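# Stand the carton upright with its arrows pointing up

## Task

Rotate the carton until the arrows printed on its sides point toward the ceiling, and have it resting on the bench with no part of it sticking out past the bench edge. Finish with both grippers released and moved away from it; the carton must stay that way without any support from the robot.

## Robot and tools

Robot: two arms, left_arm and right_arm, each with six joints (waist, shoulder, elbow, wrist pitch, wrist yaw, wrist roll) plus a two-finger gripper. Cameras are cam_left_wrist and cam_right_wrist, both 616x616 fisheye images mounted on the wrists. Loose objects may occasionally be nudged, and a held part may be pulled briefly by an outside force.

Frame: one shared scene frame with its origin on the floor (z = 0) at the centre of the robot's foot. +x is the direction the robot faces, +z is up, and +y is toward the robot's own left, where left_arm sits. Arm names refer to the robot's body, not to image sides. Only the floor height is known; the bench height must be judged from images or contact. Reported hand positions may be somewhat wrong, more so when the arm is stretched out, and the two arms do not give identical poses for identical joint angles.

execute_actions: argument actions is a list holding at most one item; optional pictures (true/false) controls whether camera images come back (they do by default).
- Empty list: nothing is commanded; you just get the current state.
- Motion item: {"rows": [...], "steps": n}, n from 1 to 15, default 15, each step 1/30 s. Rows hold 1 to 15 rows; row k is used on step k, and the final row is reused for any remaining steps.
- Wait item: {"steps": n} with no rows, n up to 300; no new command, returns after that many steps.
A rejected call sends nothing to the robot.

Row layout: exactly 14 numbers, each between -1 and 1, always covering both arms. Positions 1-6 are left_arm joints in the order waist, shoulder, elbow, wrist pitch, wrist yaw, wrist roll; position 7 is left_arm opening; positions 8-13 are right_arm joints in the same order; position 14 is right_arm opening.
Joint numbers are scaled offsets, not poses. A value of 1.0 equals 1.264 rad (waist), 1.32 (shoulder), 1.276 (elbow), 1.83 (wrist pitch), 1.686 (wrist yaw), 2.022 (wrist roll). The offset is measured from the joint angles printed in the most recent result that lists them, not from the previous row; before any such result in the scene exists, or for later calls within one reply, it is measured from where the arm stands when the action begins. So a row of zeros pulls the arm back to those reference angles; it is not a pause.
Stated joint ranges in radians: waist -2.880 to 2.880, shoulder 0.000 to 3.142, elbow 0.000 to 3.019, wrist pitch -1.693 to 1.571, wrist yaw -1.571 to 1.571, wrist roll -2.094 to 2.094. True ends may differ by up to 0.019 rad. A target more than 0.019 rad beyond a stated end gets the call rejected; a target past the true end is clipped there, and the result then says "joint sent to its limit" (possibly referring to an earlier action still in progress). Missing that line does not prove there is more room.
Opening is absolute, not an offset: +1 fully open (0.094 m pad gap), -1 closed.

Motion limits: each step, a joint's target may lead its measured angle by at most 0.264 rad (waist), 0.32 (shoulder), 0.276 (elbow), 0.33 (wrist pitch), 0.186 (wrist yaw), 0.522 (wrist roll). If targets would carry a gripper more than 70 mm from where it now is, all that arm's targets are pulled back proportionally. Big moves therefore need several actions. Arms tend to sag under zero offsets; to hold a pose, aim the first call of a reply back at the desired angles and send zeros after, increasing the aim if a joint keeps falling short.
Between calls, arms keep heading for the last commanded target until they nearly stop or a step is HELD; only a fresh action then moves them further. Fingers already moving continue.

Gripper: fingers extend along the gripper's +z axis and close along its y axis. end_effector_position is the point between the pads, roughly 1 cm behind the tips. grip_measured reports finger opening on the command scale; each gripper's reading may be off by up to about 1 mm, consistently. To grip, command about 0.03 below grip_measured (less for a lighter hold). Pads push about 50-62 N each, less on thin parts, with a brief harder spike on contact.

Result lines: the state line gives per arm end_effector_position (m) and end_effector_quat_wxyz. Joint positions and Joint velocities list each arm's six joints (rad, rad/s) then pad gap (m, m/s). "joint command not followed" means a clearance check changed or blocked some joint targets; the rest of the row still ran. HELD marks steps whose row was partly or wholly not sent. MOTOR HOT appears from 85 °C; at 100 °C an OVER-TEMPERATURE FAULT drops that arm and its grip until it cools, so do not hold loads longer than needed.

zoom_image: camera (cam_left_wrist or cam_right_wrist) and region [x0, y0, x1, y1] in that camera's latest image pixels, origin top-left, at most 504 by 504; returns an enlarged view.

finished_scene: argument scene, the current scene's number. Answering without any tool call ends everything.

Avoid: dropping, slipping or slamming the carton, hard shoves, letting the arms collide or press on each other, and pushing anything off the work area.

Each tool is called after ">>>" as a command line: name --argument value for each argument, lists and objects as JSON in quotes; but a table of rows of numbers goes row by row, as --pt "numbers of a row", without its own name.

## Session

>>> execute_actions --actions '[]'

Scene clock: 0.00 s of 4200.00 s.
left_arm: end_effector_position=(+0.8726, +0.2141, +1.4982) grip_measured=+1.000 end_effector_quat_wxyz=(-0.076, +0.312, +0.945, -0.055) | right_arm: end_effector_position=(+0.3807, +0.2822, +1.4511) grip_measured=+1.000 end_effector_quat_wxyz=(-0.205, +0.643, +0.719, +0.167)
Joint positions: left_arm=[ 0.465  1.401  2.103 -1.192 -1.045  0.464  0.094] | right_arm=[2.816 2.18  1.458 0.386 0.715 1.503 0.094]
Joint velocities: left_arm=[-0.005  0.015 -0.017 -0.012 -0.051 -0.037  0.   ] | right_arm=[-0.005 -0.005  0.032 -0.002 -0.022 -0.037  0.   ]
Motor temperatures (°C, as the motors report them): left_arm=[24 30 27 27 28 28] | right_arm=[27 29 26 28 27 26]

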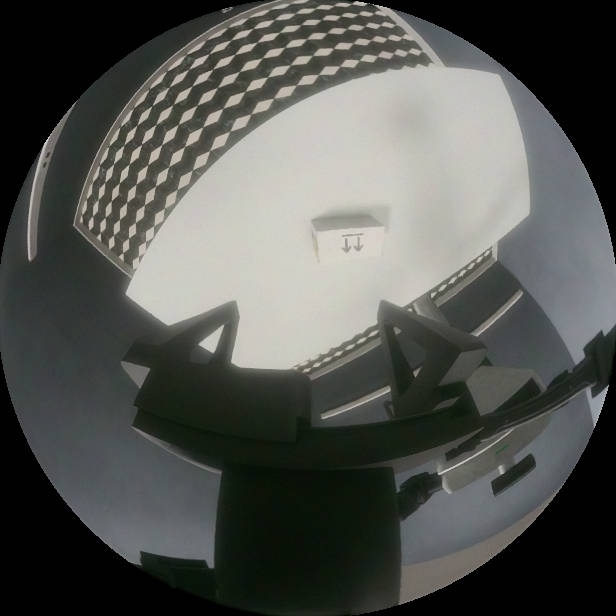

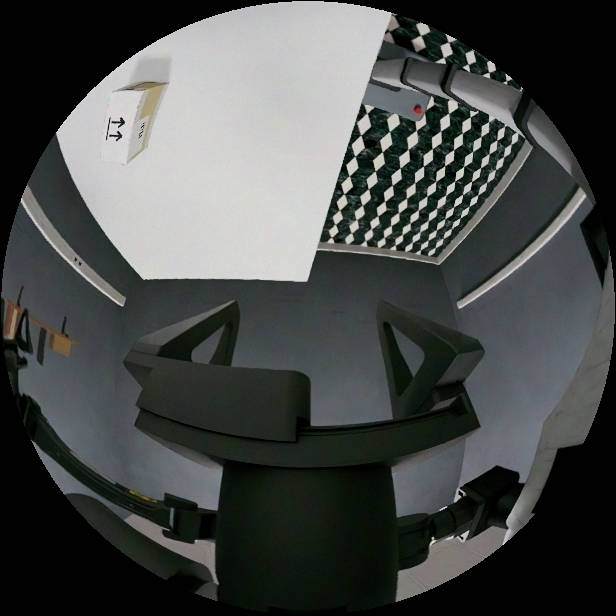

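>>> zoom_image --camera "cam_left_wrist" --region '[290, 180, 410, 300]'

>>> zoom_image --camera "cam_right_wrist" --region '[70, 50, 210, 190]'

Region (290, 180, 410, 300) of cam_left_wrist's 616x616 image, scaled by 4.200, with more detail than that image has.

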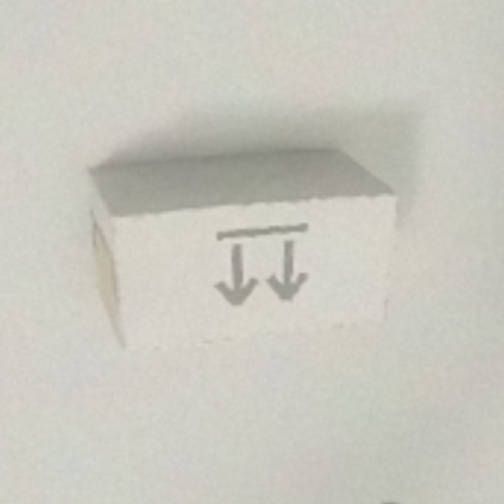

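Region (70, 50, 210, 190) of cam_right_wrist's 616x616 image, scaled by 3.600, with more detail than that image has.

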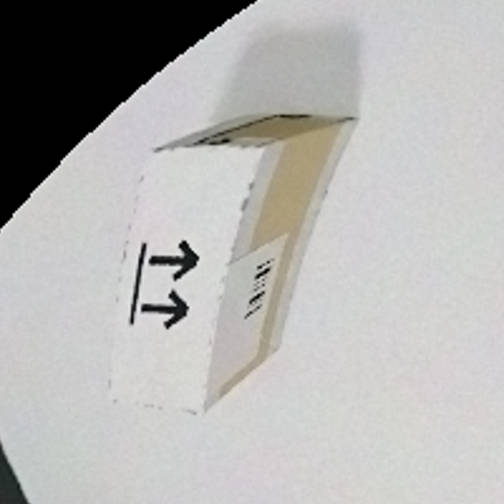

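>>> execute_actions --actions '[{"rows": [[0.1,-0.015,0,0.03,0.1,0.05,1, -0.05,-0.02,0.006,0.01,-0.06,-0.1,1],[0.2,-0.03,0,0.06,0.2,0.1,1, -0.1,-0.04,0.012,0.02,-0.12,-0.2,1],[0.3,-0.05,0,0.1,0.3,0.15,1, -0.15,-0.065,0.018,0.032,-0.18,-0.3,1],[0.4,-0.065,0,0.13,0.4,0.2,1, -0.2,-0.085,0.024,0.043,-0.24,-0.4,1],[0.5,-0.08,0,0.16,0.5,0.25,1, -0.25,-0.11,0.03,0.054,-0.3,-0.5,1],[0.6,-0.1,0,0.2,0.6,0.3,1, -0.3,-0.13,0.036,0.065,-0.36,-0.6,1],[0.7,-0.115,0,0.23,0.7,0.35,1, -0.35,-0.15,0.043,0.075,-0.42,-0.7,1],[0.8,-0.13,0,0.26,0.8,0.4,1, -0.4,-0.17,0.05,0.086,-0.48,-0.8,1],[0.9375,-0.152,0,0.3,1,0.463,1, -0.482,-0.21,0.0607,0.106,-0.5955,-1,1]], "steps": 15}]' --pictures false

>>> execute_actions --actions '[{"steps": 30}]' --pictures false

Scene clock: 66.43 s of 4200.00 s.
left_arm: end_effector_position=(+0.9458, +0.3595, +1.3898) grip_measured=+1.000 end_effector_quat_wxyz=(+0.101, +0.353, +0.926, -0.083) | right_arm: end_effector_position=(+0.5076, +0.2535, +1.3886) grip_measured=+1.000 end_effector_quat_wxyz=(-0.176, +0.525, +0.743, +0.377)
Joint positions: left_arm=[ 1.014  1.316  2.103 -0.768 -0.303  0.989  0.094] | right_arm=[2.643 2.043 1.479 0.467 0.212 1.057 0.094]
Joint velocities: left_arm=[ 1.236 -0.347  0.012  0.579  1.194  1.077  0.   ] | right_arm=[-0.444 -0.425  0.139  0.212 -0.755 -0.696  0.   ]
Motor temperatures (°C, as the motors report them): left_arm=[25 31 28 27 28 28] | right_arm=[33 29 26 28 27 26]
Steps of this call (steps 1 to 90: nothing new was sent; then 62.93 s passed at rest; steps 91 to 105: all 15 steps of this action). Readings (joint positions):
91: left_arm=[0.474 1.399 2.103 -1.185 -0.967 0.477] | right_arm=[2.813 2.178 1.458 0.386 0.670 1.476]
92: left_arm=[0.496 1.397 2.103 -1.166 -0.887 0.501] | right_arm=[2.808 2.177 1.458 0.388 0.604 1.426]
94: left_arm=[0.573 1.395 2.103 -1.109 -0.766 0.563] | right_arm=[2.792 2.168 1.458 0.395 0.511 1.338]
98: left_arm=[0.750 1.380 2.103 -0.968 -0.583 0.723] | right_arm=[2.740 2.134 1.458 0.415 0.393 1.227]
105: the state above

Scene clock: 67.43 s of 4200.00 s.
left_arm: end_effector_position=(+0.9672, +0.5226, +1.4347) grip_measured=+1.000 end_effector_quat_wxyz=(+0.289, +0.550, +0.779, -0.087) | right_arm: end_effector_position=(+0.6274, +0.0204, +1.1997) grip_measured=+1.000 end_effector_quat_wxyz=(-0.264, +0.080, -0.887, -0.370)
Joint positions: left_arm=[ 1.654  1.217  2.103 -0.655  0.639  1.389  0.094] | right_arm=[ 2.195  1.902  1.533  0.565 -0.288 -0.451  0.094]
Joint velocities: left_arm=[-0.005 -0.005 -0.022 -0.002  0.022  0.022  0.   ] | right_arm=[ 0.063 -0.005 -0.002  0.012 -0.007 -0.374  0.   ]
Motor temperatures (°C, as the motors report them): left_arm=[25 32 28 27 28 28] | right_arm=[33 29 26 28 27 26]
Steps of this call (steps 1 to 30: the robot went on to your last target). Readings (joint positions):
1: left_arm=[1.057 1.305 2.103 -0.749 -0.253 1.027] | right_arm=[2.628 2.029 1.483 0.474 0.183 1.030]
2: left_arm=[1.103 1.294 2.103 -0.733 -0.200 1.064] | right_arm=[2.612 2.016 1.487 0.481 0.152 1.001]
4: left_arm=[1.205 1.272 2.103 -0.705 -0.082 1.134] | right_arm=[2.578 1.990 1.496 0.494 0.087 0.939]
8: left_arm=[1.461 1.240 2.103 -0.670 0.205 1.249] | right_arm=[2.498 1.945 1.513 0.517 -0.056 0.805]
30: the state above

>>> execute_actions --actions '[{"rows": [[0,0,-0.08,0.036,0.012,0,1, 0.009,0,0,0.013,0,-0.08,1],[0,0,-0.16,0.07,0.025,0,1, 0.009,0,0,0.013,0,-0.12,1],[0,0,-0.25,0.107,0.037,0,1, 0.009,0,0,0.013,0,-0.16,1],[0,0,-0.33,0.143,0.05,0,1, 0.009,0,0,0.013,0,-0.2,1],[0,0,-0.41,0.18,0.062,0,1, 0.009,0,0,0.013,0,-0.24,1],[0,0,-0.5,0.215,0.075,0,1, 0.009,0,0,0.013,0,-0.28,1],[0,0,-0.58,0.25,0.087,0,1, 0.009,0,0,0.013,0,-0.32,1],[0,0,-0.66,0.286,0.1,0,1, 0.009,0,0,0.013,0,-0.36,1],[0,0,-0.74,0.32,0.112,0,1, 0.009,0,0,0.013,0,-0.4,1],[0,0,-0.825,0.358,0.125,0,1, 0.009,0,0,0.013,0,-0.426,1]], "steps": 15}]' --pictures false

>>> execute_actions --actions '[{"steps": 40}]'

Scene clock: 74.90 s of 4200.00 s.
left_arm: end_effector_position=(+0.7425, +0.4467, +1.3147) grip_measured=+1.000 end_effector_quat_wxyz=(+0.319, +0.526, +0.765, -0.193) | right_arm: end_effector_position=(+0.6296, +0.0218, +1.2018) grip_measured=+1.000 end_effector_quat_wxyz=(+0.385, -0.401, +0.794, +0.245)
Joint positions: left_arm=[ 1.654  1.198  1.414 -0.101  0.833  1.39   0.094] | right_arm=[ 2.198  1.902  1.533  0.573 -0.288 -1.208  0.094]
Joint velocities: left_arm=[-0.005  0.073 -1.375  0.525  0.081 -0.051  0.   ] | right_arm=[ 0.005  0.005 -0.002  0.007  0.095 -0.564  0.   ]
Motor temperatures (°C, as the motors report them): left_arm=[25 33 29 27 28 28] | right_arm=[32 29 26 28 27 26]
Steps of this call (steps 1 to 30: the robot went on to your last target; steps 31 to 90: nothing new was sent; then 3.97 s passed at rest; steps 91 to 105: all 15 steps of this action). Readings (joint positions):
91: left_arm=[1.654 1.216 2.089 -0.641 0.647 1.390] | right_arm=[2.198 1.902 1.533 0.566 -0.288 -0.521]
92: left_arm=[1.654 1.205 2.055 -0.608 0.661 1.390] | right_arm=[2.198 1.902 1.533 0.568 -0.288 -0.549]
94: left_arm=[1.654 1.184 1.965 -0.549 0.686 1.390] | right_arm=[2.198 1.902 1.533 0.571 -0.288 -0.634]
98: left_arm=[1.654 1.181 1.777 -0.375 0.755 1.390] | right_arm=[2.198 1.902 1.533 0.573 -0.288 -0.878]
105: the state above

Scene clock: 76.23 s of 4200.00 s.
left_arm: end_effector_position=(+0.5443, +0.3933, +1.2946) grip_measured=+1.000 end_effector_quat_wxyz=(+0.231, +0.468, +0.799, -0.297) | right_arm: end_effector_position=(+0.6296, +0.0218, +1.2018) grip_measured=+1.000 end_effector_quat_wxyz=(+0.396, -0.437, +0.775, +0.227)
Joint positions: left_arm=[ 1.654  1.227  1.045 -0.007  0.847  1.39   0.094] | right_arm=[ 2.198  1.902  1.533  0.573 -0.288 -1.301  0.094]
Joint velocities: left_arm=[ 0.005  0.005  0.017 -0.002  0.051 -0.066  0.   ] | right_arm=[-0.005 -0.005  0.017 -0.012 -0.007  0.051  0.   ]
Motor temperatures (°C, as the motors report them): left_arm=[25 33 29 27 28 28] | right_arm=[32 29 26 28 27 26]
Steps of this call (steps 1 to 40: the robot went on to your last target). Readings (joint positions):
1: left_arm=[1.654 1.200 1.365 -0.086 0.835 1.390] | right_arm=[2.198 1.902 1.533 0.573 -0.288 -1.227]
2: left_arm=[1.654 1.203 1.315 -0.074 0.837 1.390] | right_arm=[2.198 1.902 1.533 0.573 -0.288 -1.242]
4: left_arm=[1.654 1.207 1.217 -0.054 0.840 1.390] | right_arm=[2.198 1.902 1.533 0.573 -0.288 -1.263]
8: left_arm=[1.654 1.221 1.052 -0.026 0.846 1.390] | right_arm=[2.198 1.902 1.533 0.573 -0.288 -1.285]
40: the state above

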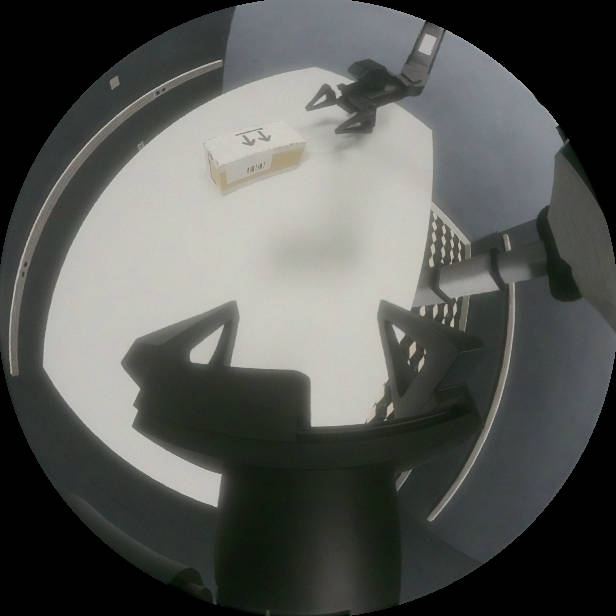

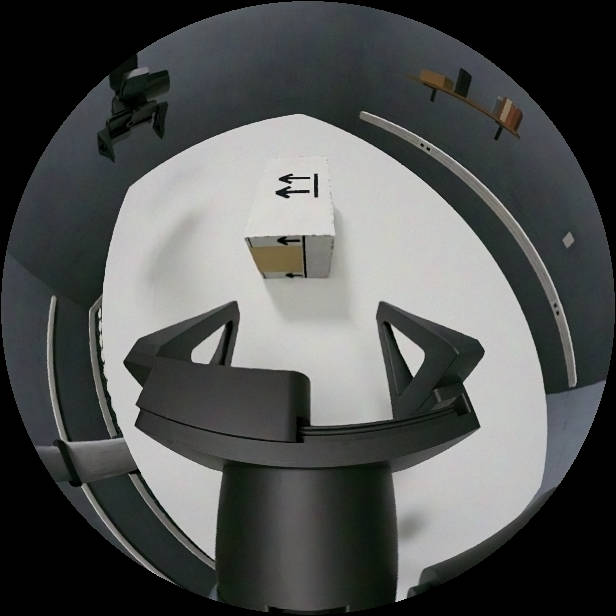

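>>> zoom_image --camera "cam_right_wrist" --region '[210, 130, 390, 310]'

Region (210, 130, 390, 310) of cam_right_wrist's 616x616 image, scaled by 2.800, with more detail than that image has.

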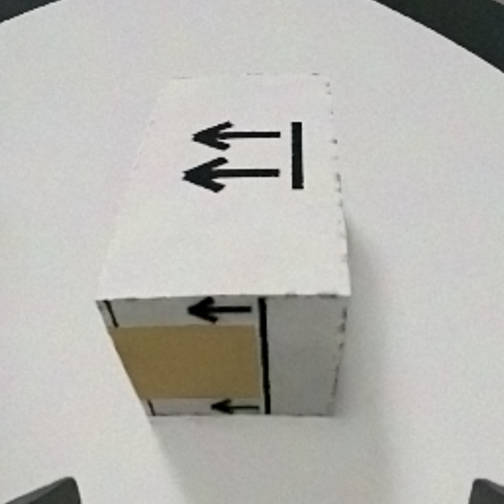

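>>> execute_actions --actions '[{"rows": [[0,0,0,0,0,0,1, 0.008,0.01,0.012,-0.006,0.002,0,1],[0,0,0,0,0,0,1, 0.01,0.02,0.028,-0.01,0.003,0,1],[0,0,0,0,0,0,1, 0.012,0.03,0.045,-0.014,0.005,0,1],[0,0,0,0,0,0,1, 0.014,0.041,0.062,-0.018,0.007,0,1],[0,0,0,0,0,0,1, 0.016,0.052,0.079,-0.022,0.008,0,1],[0,0,0,0,0,0,1, 0.018,0.063,0.096,-0.027,0.01,0,1],[0,0,0,0,0,0,1, 0.021,0.074,0.113,-0.031,0.012,0,1],[0,0,0,0,0,0,1, 0.023,0.085,0.13,-0.035,0.013,0,1],[0,0,0,0,0,0,1, 0.025,0.096,0.147,-0.04,0.015,0,1],[0,0,0,0,0,0,1, 0.027,0.107,0.164,-0.044,0.017,0,1],[0,0,0,0,0,0,1, 0.03,0.117,0.18,-0.048,0.018,0,1],[0,0,0,0,0,0,1, 0.032,0.126,0.194,-0.052,0.02,0,1],[0,0,0,0,0,0,1, 0.0336,0.1337,0.206,-0.055,0.021,0,1]], "steps": 15}]' --pictures false

>>> execute_actions --actions '[{"steps": 20}]'

Scene clock: 100.10 s of 4200.00 s.
left_arm: end_effector_position=(+0.5443, +0.3933, +1.2946) grip_measured=+1.000 end_effector_quat_wxyz=(+0.231, +0.468, +0.799, -0.297) | right_arm: end_effector_position=(+0.6494, +0.0664, +1.1612) grip_measured=+1.000 end_effector_quat_wxyz=(+0.398, -0.434, +0.778, +0.218)
Joint positions: left_arm=[ 1.654  1.227  1.045 -0.007  0.847  1.39   0.094] | right_arm=[ 2.222  2.059  1.787  0.491 -0.255 -1.301  0.094]
Joint velocities: left_arm=[-0.005  0.005 -0.007 -0.002 -0.051  0.051  0.   ] | right_arm=[ 0.083  0.22   0.12  -0.095 -0.022 -0.066  0.   ]
Motor temperatures (°C, as the motors report them): left_arm=[25 33 28 27 28 28] | right_arm=[31 30 26 28 27 26]
Steps of this call (steps 1 to 15: the robot went on to your last target; steps 16 to 90: nothing new was sent; then 20.37 s passed at rest; steps 91 to 105: all 15 steps of this action). Readings (joint positions):
91: left_arm=[1.654 1.227 1.045 -0.007 0.847 1.390] | right_arm=[2.198 1.902 1.534 0.573 -0.287 -1.301]
92: left_arm=[1.654 1.227 1.045 -0.007 0.847 1.390] | right_arm=[2.198 1.904 1.538 0.571 -0.287 -1.301]
94: left_arm=[1.654 1.227 1.045 -0.007 0.847 1.390] | right_arm=[2.199 1.917 1.567 0.563 -0.282 -1.301]
98: left_arm=[1.654 1.227 1.045 -0.007 0.847 1.390] | right_arm=[2.202 1.966 1.660 0.538 -0.270 -1.301]
105: the state above

Scene clock: 100.77 s of 4200.00 s.
left_arm: end_effector_position=(+0.5443, +0.3933, +1.2946) grip_measured=+1.000 end_effector_quat_wxyz=(+0.231, +0.468, +0.799, -0.297) | right_arm: end_effector_position=(+0.6352, +0.0810, +1.1623) grip_measured=+1.000 end_effector_quat_wxyz=(+0.393, -0.435, +0.776, +0.232)
Joint positions: left_arm=[ 1.654  1.227  1.045 -0.007  0.847  1.39   0.094] | right_arm=[ 2.233  2.079  1.789  0.482 -0.255 -1.301  0.094]
Joint velocities: left_arm=[-0.015 -0.005 -0.007  0.002 -0.066 -0.066  0.   ] | right_arm=[ 0.005 -0.005 -0.017 -0.002 -0.007 -0.022  0.   ]
Motor temperatures (°C, as the motors report them): left_arm=[25 33 28 27 28 28] | right_arm=[32 30 26 28 27 26]
Steps of this call (steps 1 to 20: the robot went on to your last target). Readings (joint positions):
1: left_arm=[1.654 1.227 1.045 -0.007 0.847 1.390] | right_arm=[2.225 2.066 1.789 0.489 -0.255 -1.301]
2: left_arm=[1.654 1.227 1.045 -0.007 0.847 1.390] | right_arm=[2.228 2.070 1.789 0.486 -0.255 -1.301]
4: left_arm=[1.654 1.227 1.045 -0.007 0.847 1.390] | right_arm=[2.232 2.077 1.789 0.483 -0.255 -1.301]
8: left_arm=[1.654 1.227 1.045 -0.007 0.847 1.390] | right_arm=[2.233 2.080 1.789 0.482 -0.255 -1.301]
20: the state above

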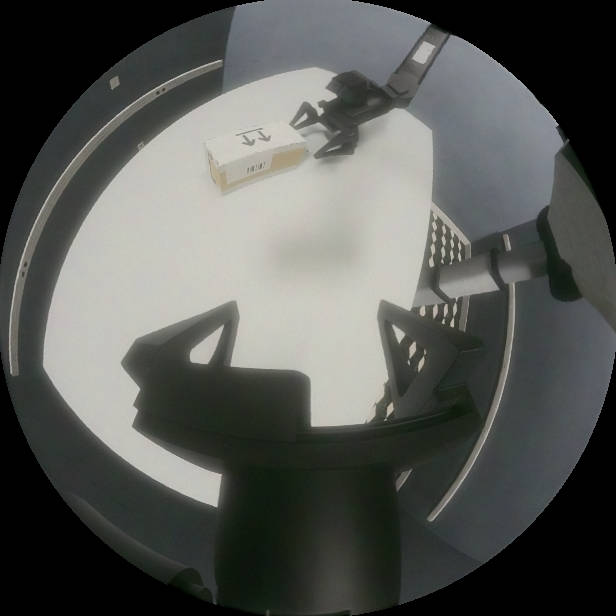

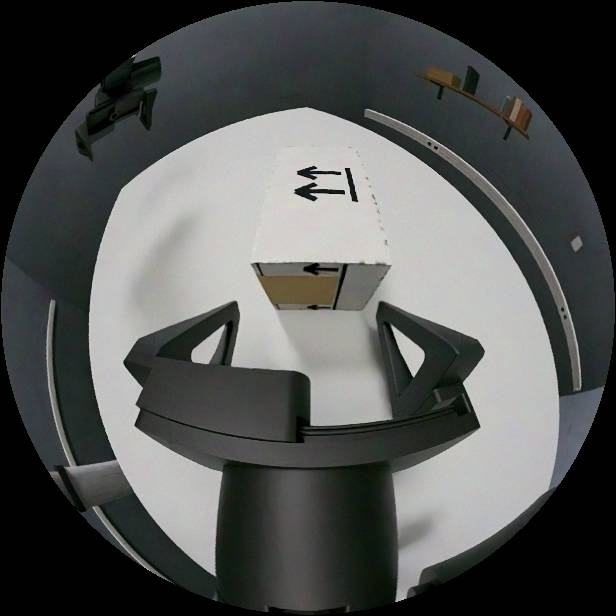

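>>> execute_actions --actions '[{"rows": [[0,0,0,0,0,0,1, 0.008,0.006,0.008,-0.006,0.002,0,1],[0,0,0,0,0,0,1, 0.009,0.009,0.015,-0.008,0.003,0,1],[0,0,0,0,0,0,1, 0.01,0.012,0.022,-0.01,0.004,0,1],[0,0,0,0,0,0,1, 0.012,0.015,0.029,-0.013,0.005,0,1],[0,0,0,0,0,0,1, 0.013,0.018,0.036,-0.015,0.006,0,1],[0,0,0,0,0,0,1, 0.014,0.021,0.043,-0.017,0.007,0,1],[0,0,0,0,0,0,1, 0.016,0.024,0.05,-0.02,0.008,0,1],[0,0,0,0,0,0,1, 0.017,0.027,0.057,-0.022,0.009,0,1],[0,0,0,0,0,0,1, 0.018,0.03,0.064,-0.024,0.01,0,1],[0,0,0,0,0,0,1, 0.02,0.033,0.071,-0.027,0.011,0,1],[0,0,0,0,0,0,1, 0.021,0.036,0.078,-0.029,0.012,0,1],[0,0,0,0,0,0,1, 0.022,0.039,0.085,-0.031,0.013,0,1],[0,0,0,0,0,0,1, 0.023,0.041,0.091,-0.033,0.014,0,1],[0,0,0,0,0,0,1, 0.024,0.043,0.097,-0.035,0.015,0,1],[0,0,0,0,0,0,1, 0.0245,0.044,0.1008,-0.0366,0.015,0,1]], "steps": 15}]' --pictures false

>>> execute_actions --actions '[{"steps": 15}]'

Scene clock: 118.93 s of 4200.00 s.
left_arm: end_effector_position=(+0.5443, +0.3933, +1.2946) grip_measured=+1.000 end_effector_quat_wxyz=(+0.231, +0.468, +0.799, -0.297) | right_arm: end_effector_position=(+0.6613, +0.0894, +1.1526) grip_measured=+1.000 end_effector_quat_wxyz=(+0.397, -0.432, +0.780, +0.219)
Joint positions: left_arm=[ 1.654  1.227  1.045 -0.007  0.847  1.39   0.094] | right_arm=[ 2.243  2.118  1.9    0.435 -0.232 -1.301  0.094]
Joint velocities: left_arm=[-0.005  0.005 -0.002  0.007 -0.051  0.037  0.   ] | right_arm=[ 0.073  0.093  0.183 -0.095  0.037  0.022  0.   ]
Motor temperatures (°C, as the motors report them): left_arm=[25 33 28 27 28 28] | right_arm=[32 30 26 28 27 26]
Steps of this call (steps 1 to 15: the robot went on to your last target; steps 16 to 90: nothing new was sent; then 14.67 s passed at rest; steps 91 to 105: all 15 steps of this action). Readings (joint positions):
91: left_arm=[1.654 1.227 1.045 -0.007 0.847 1.390] | right_arm=[2.233 2.079 1.789 0.482 -0.254 -1.301]
92: left_arm=[1.654 1.227 1.045 -0.007 0.847 1.390] | right_arm=[2.233 2.079 1.791 0.482 -0.253 -1.301]
94: left_arm=[1.654 1.227 1.045 -0.007 0.847 1.390] | right_arm=[2.233 2.083 1.802 0.477 -0.250 -1.301]
98: left_arm=[1.654 1.227 1.045 -0.007 0.847 1.390] | right_arm=[2.234 2.095 1.840 0.463 -0.243 -1.301]
105: the state above

Scene clock: 119.43 s of 4200.00 s.
left_arm: end_effector_position=(+0.5443, +0.3933, +1.2946) grip_measured=+1.000 end_effector_quat_wxyz=(+0.231, +0.468, +0.799, -0.297) | right_arm: end_effector_position=(+0.6629, +0.0969, +1.1565) grip_measured=+1.000 end_effector_quat_wxyz=(+0.399, -0.431, +0.778, +0.223)
Joint positions: left_arm=[ 1.654  1.227  1.045 -0.007  0.847  1.39   0.094] | right_arm=[ 2.253  2.124  1.91   0.428 -0.232 -1.301  0.094]
Joint velocities: left_arm=[-0.005 -0.005  0.012 -0.002  0.022 -0.007  0.   ] | right_arm=[-0.005 -0.015 -0.002  0.002  0.037  0.022  0.   ]
Motor temperatures (°C, as the motors report them): left_arm=[25 33 28 27 28 28] | right_arm=[32 30 26 28 27 26]
Steps of this call (steps 1 to 15: the robot went on to your last target). Readings (joint positions):
1: left_arm=[1.654 1.227 1.045 -0.007 0.847 1.390] | right_arm=[2.245 2.121 1.906 0.432 -0.232 -1.301]
2: left_arm=[1.654 1.227 1.045 -0.007 0.847 1.390] | right_arm=[2.247 2.123 1.909 0.431 -0.232 -1.301]
4: left_arm=[1.654 1.227 1.045 -0.007 0.847 1.390] | right_arm=[2.250 2.124 1.910 0.429 -0.232 -1.301]
8: left_arm=[1.654 1.227 1.045 -0.007 0.847 1.390] | right_arm=[2.253 2.124 1.910 0.428 -0.232 -1.301]
15: the state above

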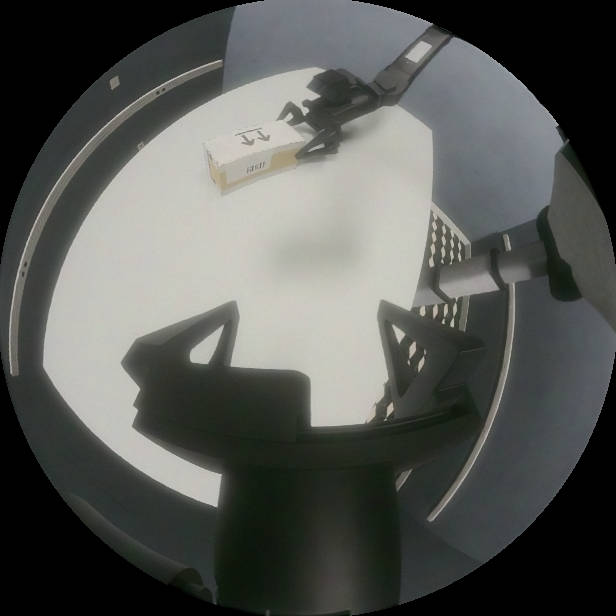

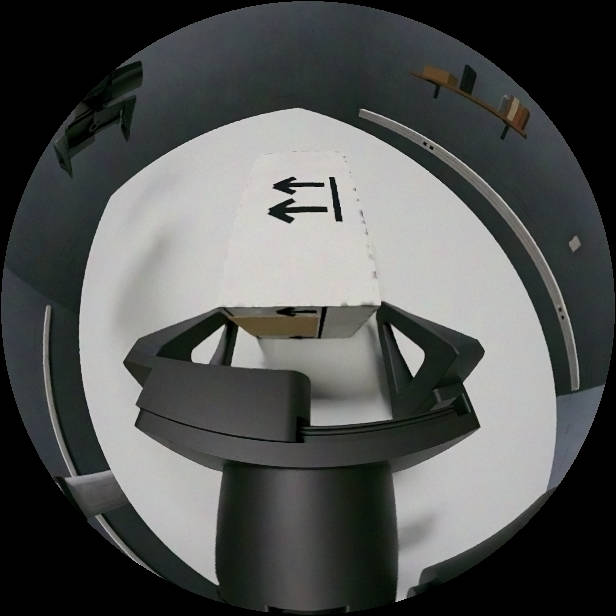

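>>> execute_actions --actions '[{"rows": [[0,0,0,0,0,0,1, 0.009,0.014,0.004,-0.007,0.002,0,1],[0,0,0,0,0,0,1, 0.01,0.017,0.006,-0.009,0.002,0,1],[0,0,0,0,0,0,1, 0.012,0.021,0.015,-0.012,0.003,0,1],[0,0,0,0,0,0,1, 0.014,0.025,0.024,-0.015,0.005,0,1],[0,0,0,0,0,0,1, 0.016,0.029,0.033,-0.018,0.006,0,1],[0,0,0,0,0,0,1, 0.018,0.033,0.042,-0.022,0.007,0,1],[0,0,0,0,0,0,1, 0.02,0.038,0.051,-0.025,0.009,0,1],[0,0,0,0,0,0,1, 0.021,0.042,0.06,-0.028,0.01,0,1],[0,0,0,0,0,0,1, 0.023,0.046,0.069,-0.031,0.011,0,1],[0,0,0,0,0,0,1, 0.025,0.05,0.078,-0.035,0.013,0,1],[0,0,0,0,0,0,1, 0.026,0.054,0.087,-0.038,0.014,0,1],[0,0,0,0,0,0,1, 0.028,0.058,0.096,-0.041,0.015,0,1],[0,0,0,0,0,0,1, 0.029,0.062,0.105,-0.044,0.016,0,1],[0,0,0,0,0,0,1, 0.031,0.066,0.114,-0.047,0.018,0,1],[0,0,0,0,0,0,1, 0.0316,0.0697,0.123,-0.0503,0.0184,0,1]], "steps": 15}]' --pictures false

>>> execute_actions --actions '[{"steps": 15}]'

Scene clock: 135.07 s of 4200.00 s.
left_arm: end_effector_position=(+0.5443, +0.3933, +1.2946) grip_measured=+1.000 end_effector_quat_wxyz=(+0.231, +0.468, +0.799, -0.297) | right_arm: end_effector_position=(+0.6703, +0.1205, +1.1448) grip_measured=+1.000 end_effector_quat_wxyz=(+0.392, -0.431, +0.781, +0.224)
Joint positions: left_arm=[ 1.654  1.227  1.045 -0.007  0.847  1.39   0.094] | right_arm=[ 2.271  2.196  2.04   0.361 -0.204 -1.301  0.094]
Joint velocities: left_arm=[-0.015  0.015  0.002 -0.007 -0.051 -0.066  0.   ] | right_arm=[ 0.073  0.151  0.33  -0.168  0.007 -0.066  0.   ]
Motor temperatures (°C, as the motors report them): left_arm=[24 33 28 27 28 28] | right_arm=[32 30 26 28 27 26]
Steps of this call (steps 1 to 15: the robot went on to your last target; steps 16 to 90: nothing new was sent; then 12.13 s passed at rest; steps 91 to 105: all 15 steps of this action). Readings (joint positions):
91: left_arm=[1.654 1.227 1.045 -0.007 0.847 1.390] | right_arm=[2.253 2.124 1.910 0.428 -0.231 -1.301]
92: left_arm=[1.654 1.227 1.045 -0.007 0.847 1.390] | right_arm=[2.253 2.125 1.910 0.428 -0.231 -1.301]
94: left_arm=[1.654 1.227 1.045 -0.007 0.847 1.390] | right_arm=[2.253 2.129 1.918 0.423 -0.228 -1.301]
98: left_arm=[1.654 1.227 1.045 -0.007 0.847 1.390] | right_arm=[2.255 2.154 1.962 0.402 -0.219 -1.301]
105: the state above

Scene clock: 135.57 s of 4200.00 s.
left_arm: end_effector_position=(+0.5443, +0.3933, +1.2946) grip_measured=+1.000 end_effector_quat_wxyz=(+0.231, +0.468, +0.799, -0.297) | right_arm: end_effector_position=(+0.6746, +0.1303, +1.1505) grip_measured=+1.000 end_effector_quat_wxyz=(+0.396, -0.430, +0.779, +0.228)
Joint positions: left_arm=[ 1.654  1.227  1.045 -0.007  0.847  1.39   0.094] | right_arm=[ 2.284  2.205  2.061  0.349 -0.203 -1.301  0.094]
Joint velocities: left_arm=[-0.015  0.005  0.012 -0.012  0.007 -0.007  0.   ] | right_arm=[-0.005 -0.005  0.002 -0.012 -0.007  0.081  0.   ]
Motor temperatures (°C, as the motors report them): left_arm=[24 33 28 27 28 28] | right_arm=[32 30 26 28 27 26]
Steps of this call (steps 1 to 15: the robot went on to your last target). Readings (joint positions):
1: left_arm=[1.654 1.227 1.045 -0.007 0.847 1.390] | right_arm=[2.273 2.201 2.050 0.356 -0.203 -1.301]
2: left_arm=[1.654 1.227 1.045 -0.007 0.847 1.390] | right_arm=[2.276 2.204 2.056 0.353 -0.203 -1.301]
4: left_arm=[1.654 1.227 1.045 -0.007 0.847 1.390] | right_arm=[2.280 2.205 2.059 0.351 -0.203 -1.301]
8: left_arm=[1.654 1.227 1.045 -0.007 0.847 1.390] | right_arm=[2.284 2.205 2.060 0.350 -0.203 -1.301]
15: the state above

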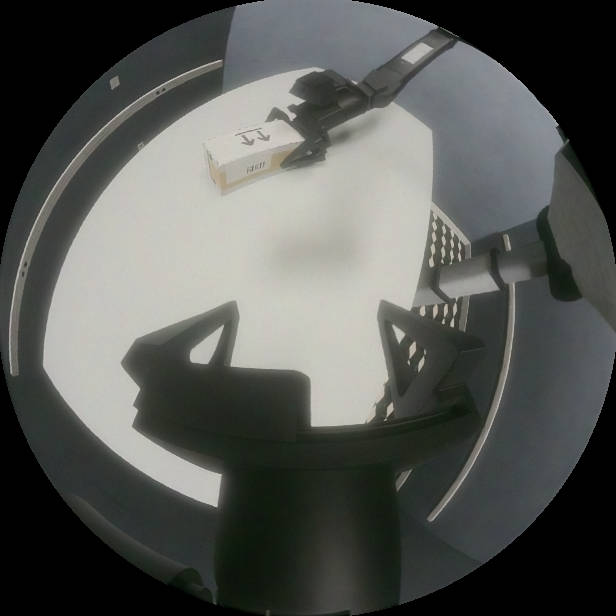

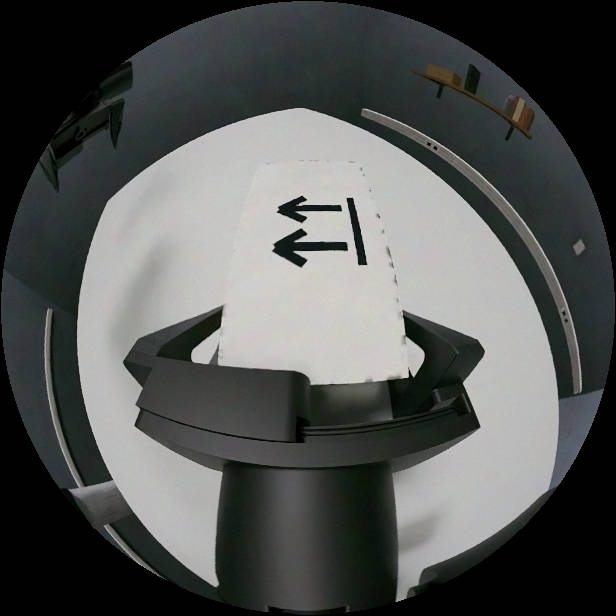

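Close the gripper.

>>> execute_actions --actions '[{"rows": [[0,0,0,0,0,0,1, 0,0,0,0,0,0,0.9],[0,0,0,0,0,0,1, 0,0,0,0,0,0,0.82],[0,0,0,0,0,0,1, 0,0,0,0,0,0,0.76],[0,0,0,0,0,0,1, 0,0,0,0,0,0,0.72],[0,0,0,0,0,0,1, 0,0,0,0,0,0,0.68],[0,0,0,0,0,0,1, 0,0,0,0,0,0,0.64],[0,0,0,0,0,0,1, 0,0,0,0,0,0,0.6],[0,0,0,0,0,0,1, 0,0,0,0,0,0,0.56],[0,0,0,0,0,0,1, 0,0,0,0,0,0,0.52],[0,0,0,0,0,0,1, 0,0,0,0,0,0,0.48]], "steps": 15}]'

Scene clock: 142.40 s of 4200.00 s.
left_arm: end_effector_position=(+0.5443, +0.3933, +1.2946) grip_measured=+1.000 end_effector_quat_wxyz=(+0.231, +0.468, +0.799, -0.297) | right_arm: end_effector_position=(+0.6746, +0.1302, +1.1503) grip_measured=+0.669 end_effector_quat_wxyz=(+0.396, -0.430, +0.779, +0.227)
Joint positions: left_arm=[ 1.654  1.227  1.045 -0.007  0.847  1.39   0.094] | right_arm=[ 2.284  2.205  2.061  0.349 -0.202 -1.301  0.078]
Joint velocities: left_arm=[ 0.005  0.005 -0.007  0.007 -0.051 -0.022  0.   ] | right_arm=[ 0.005  0.005 -0.007 -0.017 -0.007 -0.007 -0.   ]
Motor temperatures (°C, as the motors report them): left_arm=[24 33 28 27 28 28] | right_arm=[33 30 26 28 27 26]
Steps of this call (steps 1 to 15: the robot went on to your last target; steps 16 to 90: nothing new was sent; then 3.33 s passed at rest; steps 91 to 105: all 15 steps of this action). Readings (joint positions):
91: left_arm=[1.654 1.227 1.045 -0.007 0.847 1.390] | right_arm=[2.284 2.205 2.061 0.349 -0.203 -1.301]
92: left_arm=[1.654 1.227 1.045 -0.007 0.847 1.390] | right_arm=[2.284 2.205 2.061 0.349 -0.203 -1.301]
94: left_arm=[1.654 1.227 1.045 -0.007 0.847 1.390] | right_arm=[2.284 2.205 2.061 0.349 -0.203 -1.301]
98: left_arm=[1.654 1.227 1.045 -0.007 0.847 1.390] | right_arm=[2.284 2.205 2.061 0.349 -0.202 -1.301]
105: the state above

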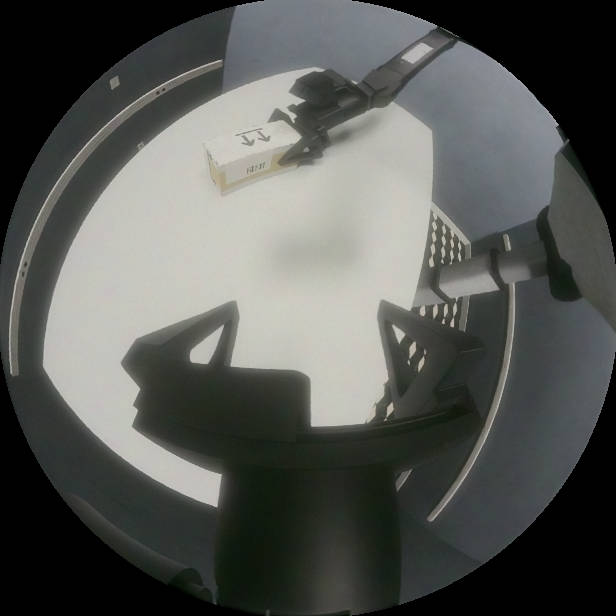

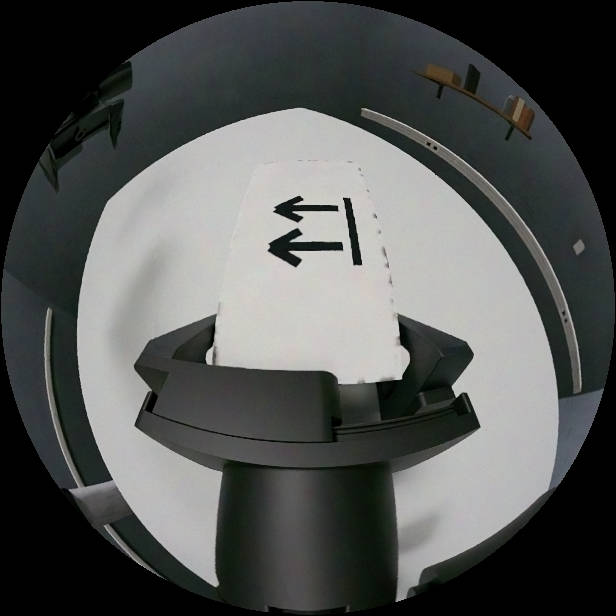

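>>> execute_actions --actions '[]'

Scene clock: 160.03 s of 4200.00 s.
left_arm: end_effector_position=(+0.5443, +0.3933, +1.2946) grip_measured=+1.000 end_effector_quat_wxyz=(+0.231, +0.468, +0.799, -0.297) | right_arm: end_effector_position=(+0.6746, +0.1302, +1.1503) grip_measured=+0.669 end_effector_quat_wxyz=(+0.396, -0.430, +0.779, +0.227)
Joint positions: left_arm=[ 1.654  1.227  1.045 -0.007  0.847  1.39   0.094] | right_arm=[ 2.284  2.205  2.061  0.349 -0.202 -1.301  0.078]
Joint velocities: left_arm=[-0.005  0.005  0.007 -0.007 -0.051  0.066  0.   ] | right_arm=[-0.005 -0.015 -0.007 -0.012  0.037 -0.022  0.   ]
Motor temperatures (°C, as the motors report them): left_arm=[24 33 28 27 28 28] | right_arm=[33 30 26 28 27 26]
Steps of this call (steps 1 to 15: the robot went on to your last target; steps 16 to 90: nothing new was sent; then 14.63 s passed at rest). Readings (joint positions):
1: left_arm=[1.654 1.227 1.045 -0.007 0.847 1.390] | right_arm=[2.284 2.205 2.061 0.349 -0.202 -1.301]
2: left_arm=[1.654 1.227 1.045 -0.007 0.847 1.390] | right_arm=[2.284 2.205 2.061 0.349 -0.202 -1.301]
4: left_arm=[1.654 1.227 1.045 -0.007 0.847 1.390] | right_arm=[2.284 2.205 2.061 0.349 -0.202 -1.301]
8: left_arm=[1.654 1.227 1.045 -0.007 0.847 1.390] | right_arm=[2.284 2.205 2.061 0.349 -0.202 -1.301]
90: the state above
All arms were judged still, so your last target was given up. Only a new action makes them travel on or press farther. Fingers that are still opening or closing keep moving.

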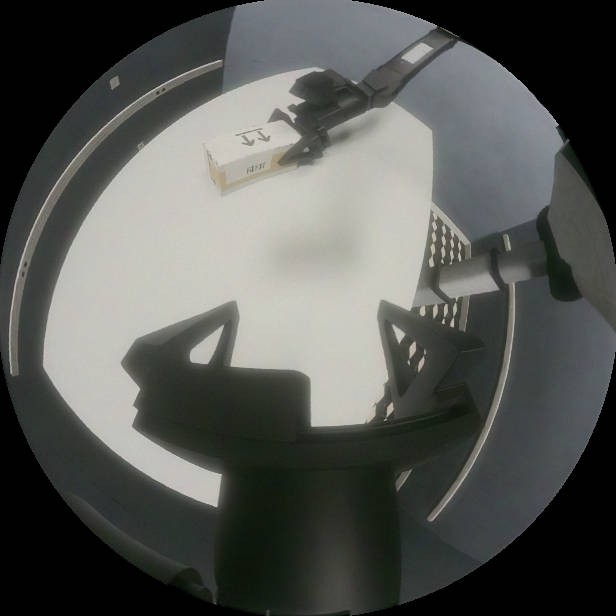

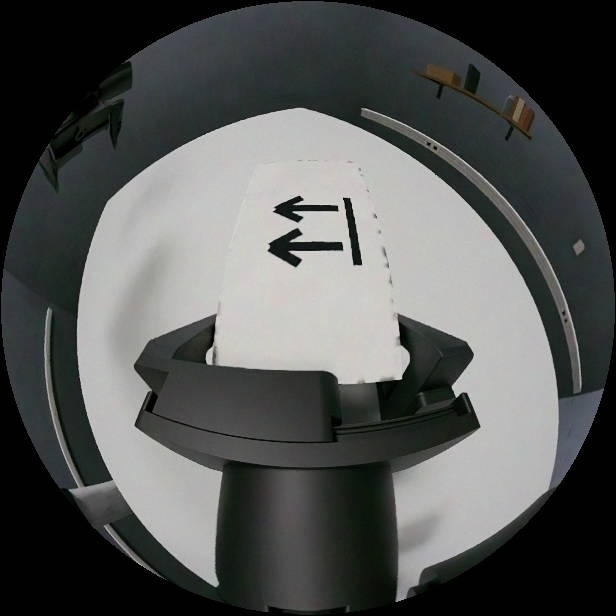

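>>> execute_actions --actions '[{"rows": [[0,0,0,0,0,0,1,0,-0.005,-0.008,0.002,0,0,0.61],[0,0,0,0,0,0,1,0,-0.012,-0.02,0.005,0,0,0.61],[0,0,0,0,0,0,1,0,-0.02,-0.034,0.009,0,0,0.61],[0,0,0,0,0,0,1,0,-0.03,-0.05,0.013,0,0,0.61],[0,0,0,0,0,0,1,0,-0.041,-0.068,0.018,0,0,0.61],[0,0,0,0,0,0,1,0,-0.053,-0.087,0.023,0,0,0.61],[0,0,0,0,0,0,1,0,-0.065,-0.107,0.028,0,0,0.61],[0,0,0,0,0,0,1,0,-0.077,-0.127,0.033,0,0,0.61],[0,0,0,0,0,0,1,0,-0.089,-0.147,0.038,0,0,0.61],[0,0,0,0,0,0,1,0,-0.1,-0.165,0.043,0,0,0.61],[0,0,0,0,0,0,1,0,-0.11,-0.182,0.047,0,0,0.61],[0,0,0,0,0,0,1,0,-0.119,-0.197,0.051,0,0,0.61],[0,0,0,0,0,0,1,0,-0.126,-0.208,0.054,0,0,0.61],[0,0,0,0,0,0,1,0,-0.131,-0.216,0.056,0,0,0.61],[0,0,0,0,0,0,1,0,-0.133,-0.219,0.057,0,0,0.61]], "steps": 15}]' --pictures false

>>> execute_actions --actions '[{"steps": 12}]'

Scene clock: 232.33 s of 4200.00 s.
left_arm: end_effector_position=(+0.5443, +0.3933, +1.2946) grip_measured=+1.000 end_effector_quat_wxyz=(+0.231, +0.468, +0.799, -0.297) | right_arm: end_effector_position=(+0.6490, +0.1031, +1.1854) grip_measured=+0.669 end_effector_quat_wxyz=(+0.379, -0.436, +0.780, +0.240)
Joint positions: left_arm=[ 1.654  1.227  1.045 -0.007  0.847  1.39   0.094] | right_arm=[ 2.284  2.058  1.797  0.423 -0.195 -1.301  0.078]
Joint velocities: left_arm=[-0.005  0.005  0.012 -0.007 -0.022 -0.022  0.   ] | right_arm=[-0.015 -0.269 -0.295  0.125 -0.051 -0.051 -0.001]
Motor temperatures (°C, as the motors report them): left_arm=[24 33 28 27 28 28] | right_arm=[34 30 26 28 28 26]
Steps of this call (steps 1 to 90: nothing new was sent; then 68.80 s passed at rest; steps 91 to 105: all 15 steps of this action). Readings (joint positions):
91: left_arm=[1.654 1.227 1.045 -0.007 0.847 1.390] | right_arm=[2.284 2.204 2.061 0.349 -0.202 -1.301]
92: left_arm=[1.654 1.227 1.045 -0.007 0.847 1.390] | right_arm=[2.284 2.204 2.058 0.349 -0.202 -1.301]
94: left_arm=[1.654 1.227 1.045 -0.007 0.847 1.390] | right_arm=[2.284 2.193 2.039 0.352 -0.198 -1.301]
98: left_arm=[1.654 1.227 1.045 -0.007 0.847 1.390] | right_arm=[2.284 2.148 1.947 0.373 -0.195 -1.301]
105: the state above

Scene clock: 232.73 s of 4200.00 s.
left_arm: end_effector_position=(+0.5443, +0.3933, +1.2946) grip_measured=+1.000 end_effector_quat_wxyz=(+0.231, +0.468, +0.799, -0.297) | right_arm: end_effector_position=(+0.6675, +0.0927, +1.1927) grip_measured=+0.669 end_effector_quat_wxyz=(+0.390, -0.431, +0.781, +0.229)
Joint positions: left_arm=[ 1.654  1.227  1.045 -0.007  0.847  1.39   0.094] | right_arm=[ 2.284  2.03   1.787  0.438 -0.195 -1.301  0.078]
Joint velocities: left_arm=[-0.015 -0.005 -0.007 -0.002 -0.007  0.022  0.   ] | right_arm=[ 0.005 -0.015 -0.007  0.007 -0.066  0.022 -0.001]
Motor temperatures (°C, as the motors report them): left_arm=[24 33 28 27 28 28] | right_arm=[34 30 26 28 28 26]
Steps of this call (steps 1 to 12: the robot went on to your last target). Readings (joint positions):
1: left_arm=[1.654 1.227 1.045 -0.007 0.847 1.390] | right_arm=[2.284 2.050 1.789 0.427 -0.195 -1.301]
2: left_arm=[1.654 1.227 1.045 -0.007 0.847 1.390] | right_arm=[2.284 2.045 1.787 0.430 -0.195 -1.301]
4: left_arm=[1.654 1.227 1.045 -0.007 0.847 1.390] | right_arm=[2.284 2.038 1.787 0.435 -0.195 -1.301]
8: left_arm=[1.654 1.227 1.045 -0.007 0.847 1.390] | right_arm=[2.284 2.030 1.787 0.438 -0.195 -1.301]
12: the state above

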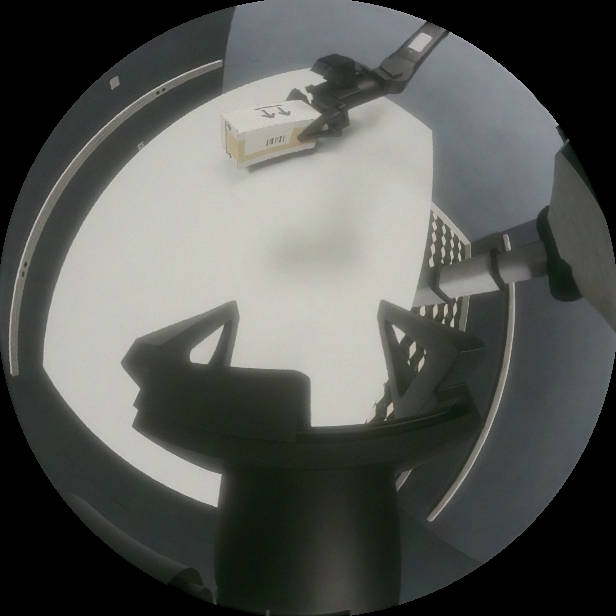

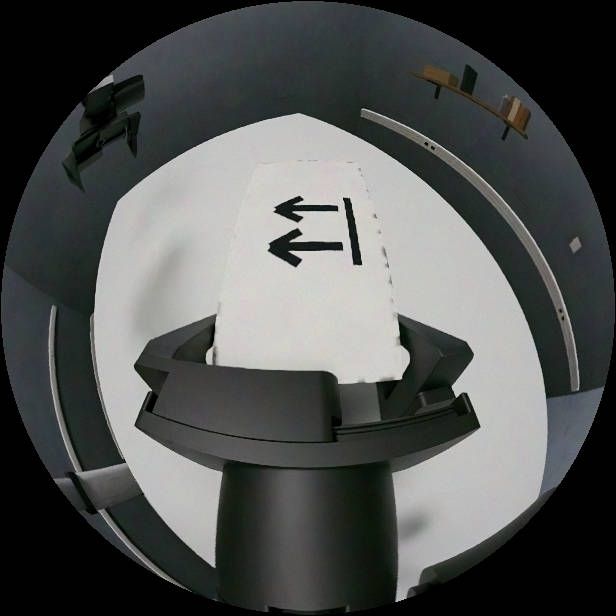

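>>> execute_actions --actions '[{"rows": [[0,0,0,0,0,0,1,-0.002,-0.002,-0.001,-0.005,-0.006,0.004,0.61],[0,0,0,0,0,0,1,-0.005,-0.005,-0.003,-0.014,-0.017,0.01,0.61],[0,0,0,0,0,0,1,-0.009,-0.008,-0.005,-0.026,-0.031,0.018,0.61],[0,0,0,0,0,0,1,-0.014,-0.012,-0.007,-0.04,-0.048,0.028,0.61],[0,0,0,0,0,0,1,-0.02,-0.016,-0.01,-0.056,-0.066,0.039,0.61],[0,0,0,0,0,0,1,-0.026,-0.02,-0.013,-0.073,-0.085,0.051,0.61],[0,0,0,0,0,0,1,-0.032,-0.024,-0.016,-0.091,-0.104,0.063,0.61],[0,0,0,0,0,0,1,-0.038,-0.028,-0.019,-0.109,-0.123,0.075,0.61],[0,0,0,0,0,0,1,-0.044,-0.032,-0.022,-0.127,-0.142,0.087,0.61],[0,0,0,0,0,0,1,-0.05,-0.036,-0.025,-0.145,-0.161,0.099,0.61],[0,0,0,0,0,0,1,-0.056,-0.04,-0.028,-0.163,-0.18,0.111,0.61],[0,0,0,0,0,0,1,-0.062,-0.044,-0.031,-0.181,-0.199,0.123,0.61],[0,0,0,0,0,0,1,-0.068,-0.048,-0.034,-0.199,-0.218,0.135,0.61],[0,0,0,0,0,0,1,-0.074,-0.052,-0.037,-0.217,-0.237,0.147,0.61],[0,0,0,0,0,0,1,-0.08,-0.056,-0.04,-0.235,-0.256,0.159,0.61]], "steps": 15}]' --pictures false

>>> execute_actions --actions '[{"rows": [[0,0,0,0,0,0,1,-0.02,-0.01,-0.005,-0.04,-0.04,0.03,0.61],[0,0,0,0,0,0,1,-0.027,-0.013,-0.006,-0.058,-0.056,0.042,0.61],[0,0,0,0,0,0,1,-0.034,-0.016,-0.007,-0.076,-0.072,0.054,0.61],[0,0,0,0,0,0,1,-0.041,-0.019,-0.008,-0.094,-0.088,0.066,0.61],[0,0,0,0,0,0,1,-0.048,-0.022,-0.009,-0.112,-0.104,0.078,0.61],[0,0,0,0,0,0,1,-0.055,-0.025,-0.01,-0.13,-0.12,0.09,0.61],[0,0,0,0,0,0,1,-0.062,-0.027,-0.011,-0.148,-0.136,0.102,0.61],[0,0,0,0,0,0,1,-0.069,-0.029,-0.012,-0.166,-0.15,0.114,0.61],[0,0,0,0,0,0,1,-0.076,-0.031,-0.013,-0.184,-0.164,0.126,0.61],[0,0,0,0,0,0,1,-0.083,-0.033,-0.014,-0.2,-0.176,0.138,0.61],[0,0,0,0,0,0,1,-0.09,-0.035,-0.015,-0.215,-0.187,0.149,0.61],[0,0,0,0,0,0,1,-0.096,-0.036,-0.016,-0.228,-0.196,0.158,0.61],[0,0,0,0,0,0,1,-0.101,-0.037,-0.017,-0.239,-0.203,0.165,0.61],[0,0,0,0,0,0,1,-0.105,-0.038,-0.018,-0.247,-0.208,0.17,0.61],[0,0,0,0,0,0,1,-0.108,-0.039,-0.018,-0.252,-0.211,0.173,0.61]], "steps": 15}]' --pictures false

>>> execute_actions --actions '[{"steps": 15}]'

Scene clock: 252.03 s of 4200.00 s.
left_arm: end_effector_position=(+0.5443, +0.3933, +1.2946) grip_measured=+1.000 end_effector_quat_wxyz=(+0.231, +0.468, +0.799, -0.297) | right_arm: end_effector_position=(+0.6036, +0.0921, +1.2183) grip_measured=+0.669 end_effector_quat_wxyz=(-0.320, +0.343, -0.740, -0.482)
Joint positions: left_arm=[ 1.654  1.227  1.045 -0.007  0.847  1.39   0.094] | right_arm=[ 2.216  1.98   1.754  0.086 -0.587 -1.086  0.078]
Joint velocities: left_arm=[-0.005 -0.005 -0.012 -0.007 -0.066 -0.081  0.   ] | right_arm=[-0.327 -0.151 -0.095 -0.974 -0.916  0.637  0.   ]
Motor temperatures (°C, as the motors report them): left_arm=[24 33 28 27 28 28] | right_arm=[34 30 26 28 28 26]
Steps of this call (steps 1 to 30: the robot went on to your last target; steps 31 to 90: nothing new was sent; then 15.80 s passed at rest; steps 91 to 105: all 15 steps of this action). Readings (joint positions):
91: left_arm=[1.654 1.227 1.045 -0.007 0.847 1.390] | right_arm=[2.284 2.030 1.787 0.438 -0.195 -1.301]
92: left_arm=[1.654 1.227 1.045 -0.007 0.847 1.390] | right_arm=[2.284 2.030 1.787 0.436 -0.202 -1.299]
94: left_arm=[1.654 1.227 1.045 -0.007 0.847 1.390] | right_arm=[2.282 2.028 1.787 0.414 -0.242 -1.288]
98: left_arm=[1.654 1.227 1.045 -0.007 0.847 1.390] | right_arm=[2.271 2.017 1.782 0.312 -0.364 -1.233]
105: the state above

Scene clock: 252.53 s of 4200.00 s.
left_arm: end_effector_position=(+0.5443, +0.3933, +1.2946) grip_measured=+1.000 end_effector_quat_wxyz=(+0.231, +0.468, +0.799, -0.297) | right_arm: end_effector_position=(+0.5457, +0.0326, +1.2371) grip_measured=+0.670 end_effector_quat_wxyz=(-0.125, +0.164, -0.709, -0.674)
Joint positions: left_arm=[ 1.654  1.227  1.045 -0.007  0.847  1.39   0.094] | right_arm=[ 2.1    1.944  1.748 -0.328 -0.926 -0.81   0.078]
Joint velocities: left_arm=[-0.005 -0.005  0.002 -0.017 -0.007  0.007  0.   ] | right_arm=[-0.22  -0.054 -0.012 -0.496 -0.286  0.447  0.001]
Motor temperatures (°C, as the motors report them): left_arm=[24 33 28 27 28 28] | right_arm=[34 30 26 28 28 26]
Steps of this call (steps 1 to 15: all 15 steps of this action). Readings (joint positions):
1: left_arm=[1.654 1.227 1.045 -0.007 0.847 1.390] | right_arm=[2.206 1.977 1.752 0.059 -0.617 -1.073]
2: left_arm=[1.654 1.227 1.045 -0.007 0.847 1.390] | right_arm=[2.196 1.976 1.751 0.038 -0.645 -1.062]
4: left_arm=[1.654 1.227 1.045 -0.007 0.847 1.390] | right_arm=[2.179 1.972 1.751 -0.013 -0.699 -1.032]
8: left_arm=[1.654 1.227 1.045 -0.007 0.847 1.390] | right_arm=[2.151 1.963 1.751 -0.138 -0.807 -0.954]
15: the state above

Scene clock: 253.03 s of 4200.00 s.
left_arm: end_effector_position=(+0.5443, +0.3933, +1.2946) grip_measured=+1.000 end_effector_quat_wxyz=(+0.231, +0.468, +0.799, -0.297) | right_arm: end_effector_position=(+0.5400, +0.0162, +1.2277) grip_measured=+0.670 end_effector_quat_wxyz=(-0.088, +0.135, -0.720, -0.675)
Joint positions: left_arm=[ 1.654  1.227  1.045 -0.007  0.847  1.39   0.094] | right_arm=[ 2.073  1.94   1.746 -0.357 -0.932 -0.746  0.078]
Joint velocities: left_arm=[-0.015 -0.015  0.002  0.007 -0.007  0.037  0.   ] | right_arm=[ 0.005 -0.015 -0.007 -0.007  0.007  0.037  0.   ]
Motor temperatures (°C, as the motors report them): left_arm=[24 33 28 27 28 28] | right_arm=[34 30 26 28 28 26]
Steps of this call (steps 1 to 15: the robot went on to your last target). Readings (joint positions):
1: left_arm=[1.654 1.227 1.045 -0.007 0.847 1.390] | right_arm=[2.093 1.942 1.747 -0.341 -0.930 -0.797]
2: left_arm=[1.654 1.227 1.045 -0.007 0.847 1.390] | right_arm=[2.087 1.941 1.746 -0.349 -0.931 -0.786]
4: left_arm=[1.654 1.227 1.045 -0.007 0.847 1.390] | right_arm=[2.077 1.940 1.746 -0.354 -0.931 -0.770]
8: left_arm=[1.654 1.227 1.045 -0.007 0.847 1.390] | right_arm=[2.073 1.940 1.746 -0.356 -0.931 -0.754]
15: the state above

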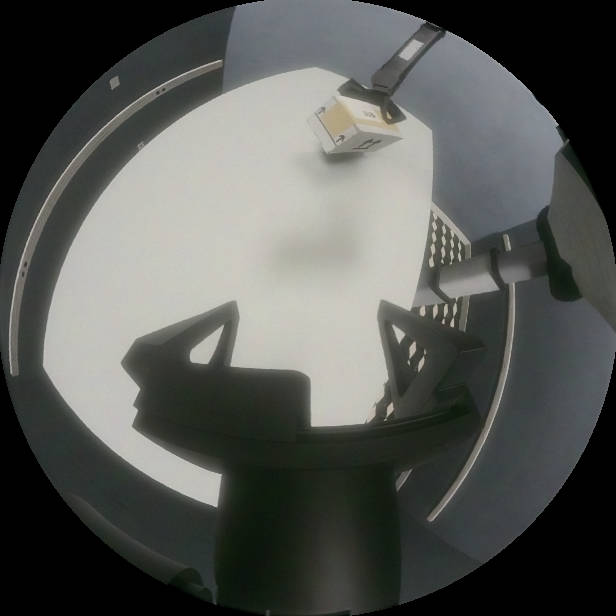

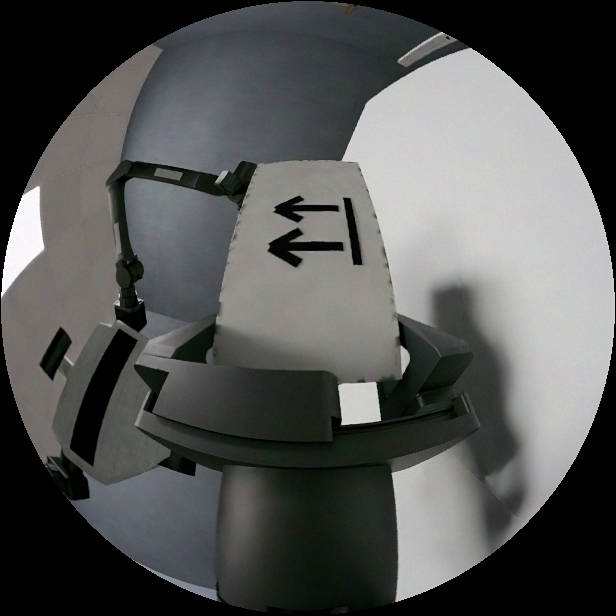

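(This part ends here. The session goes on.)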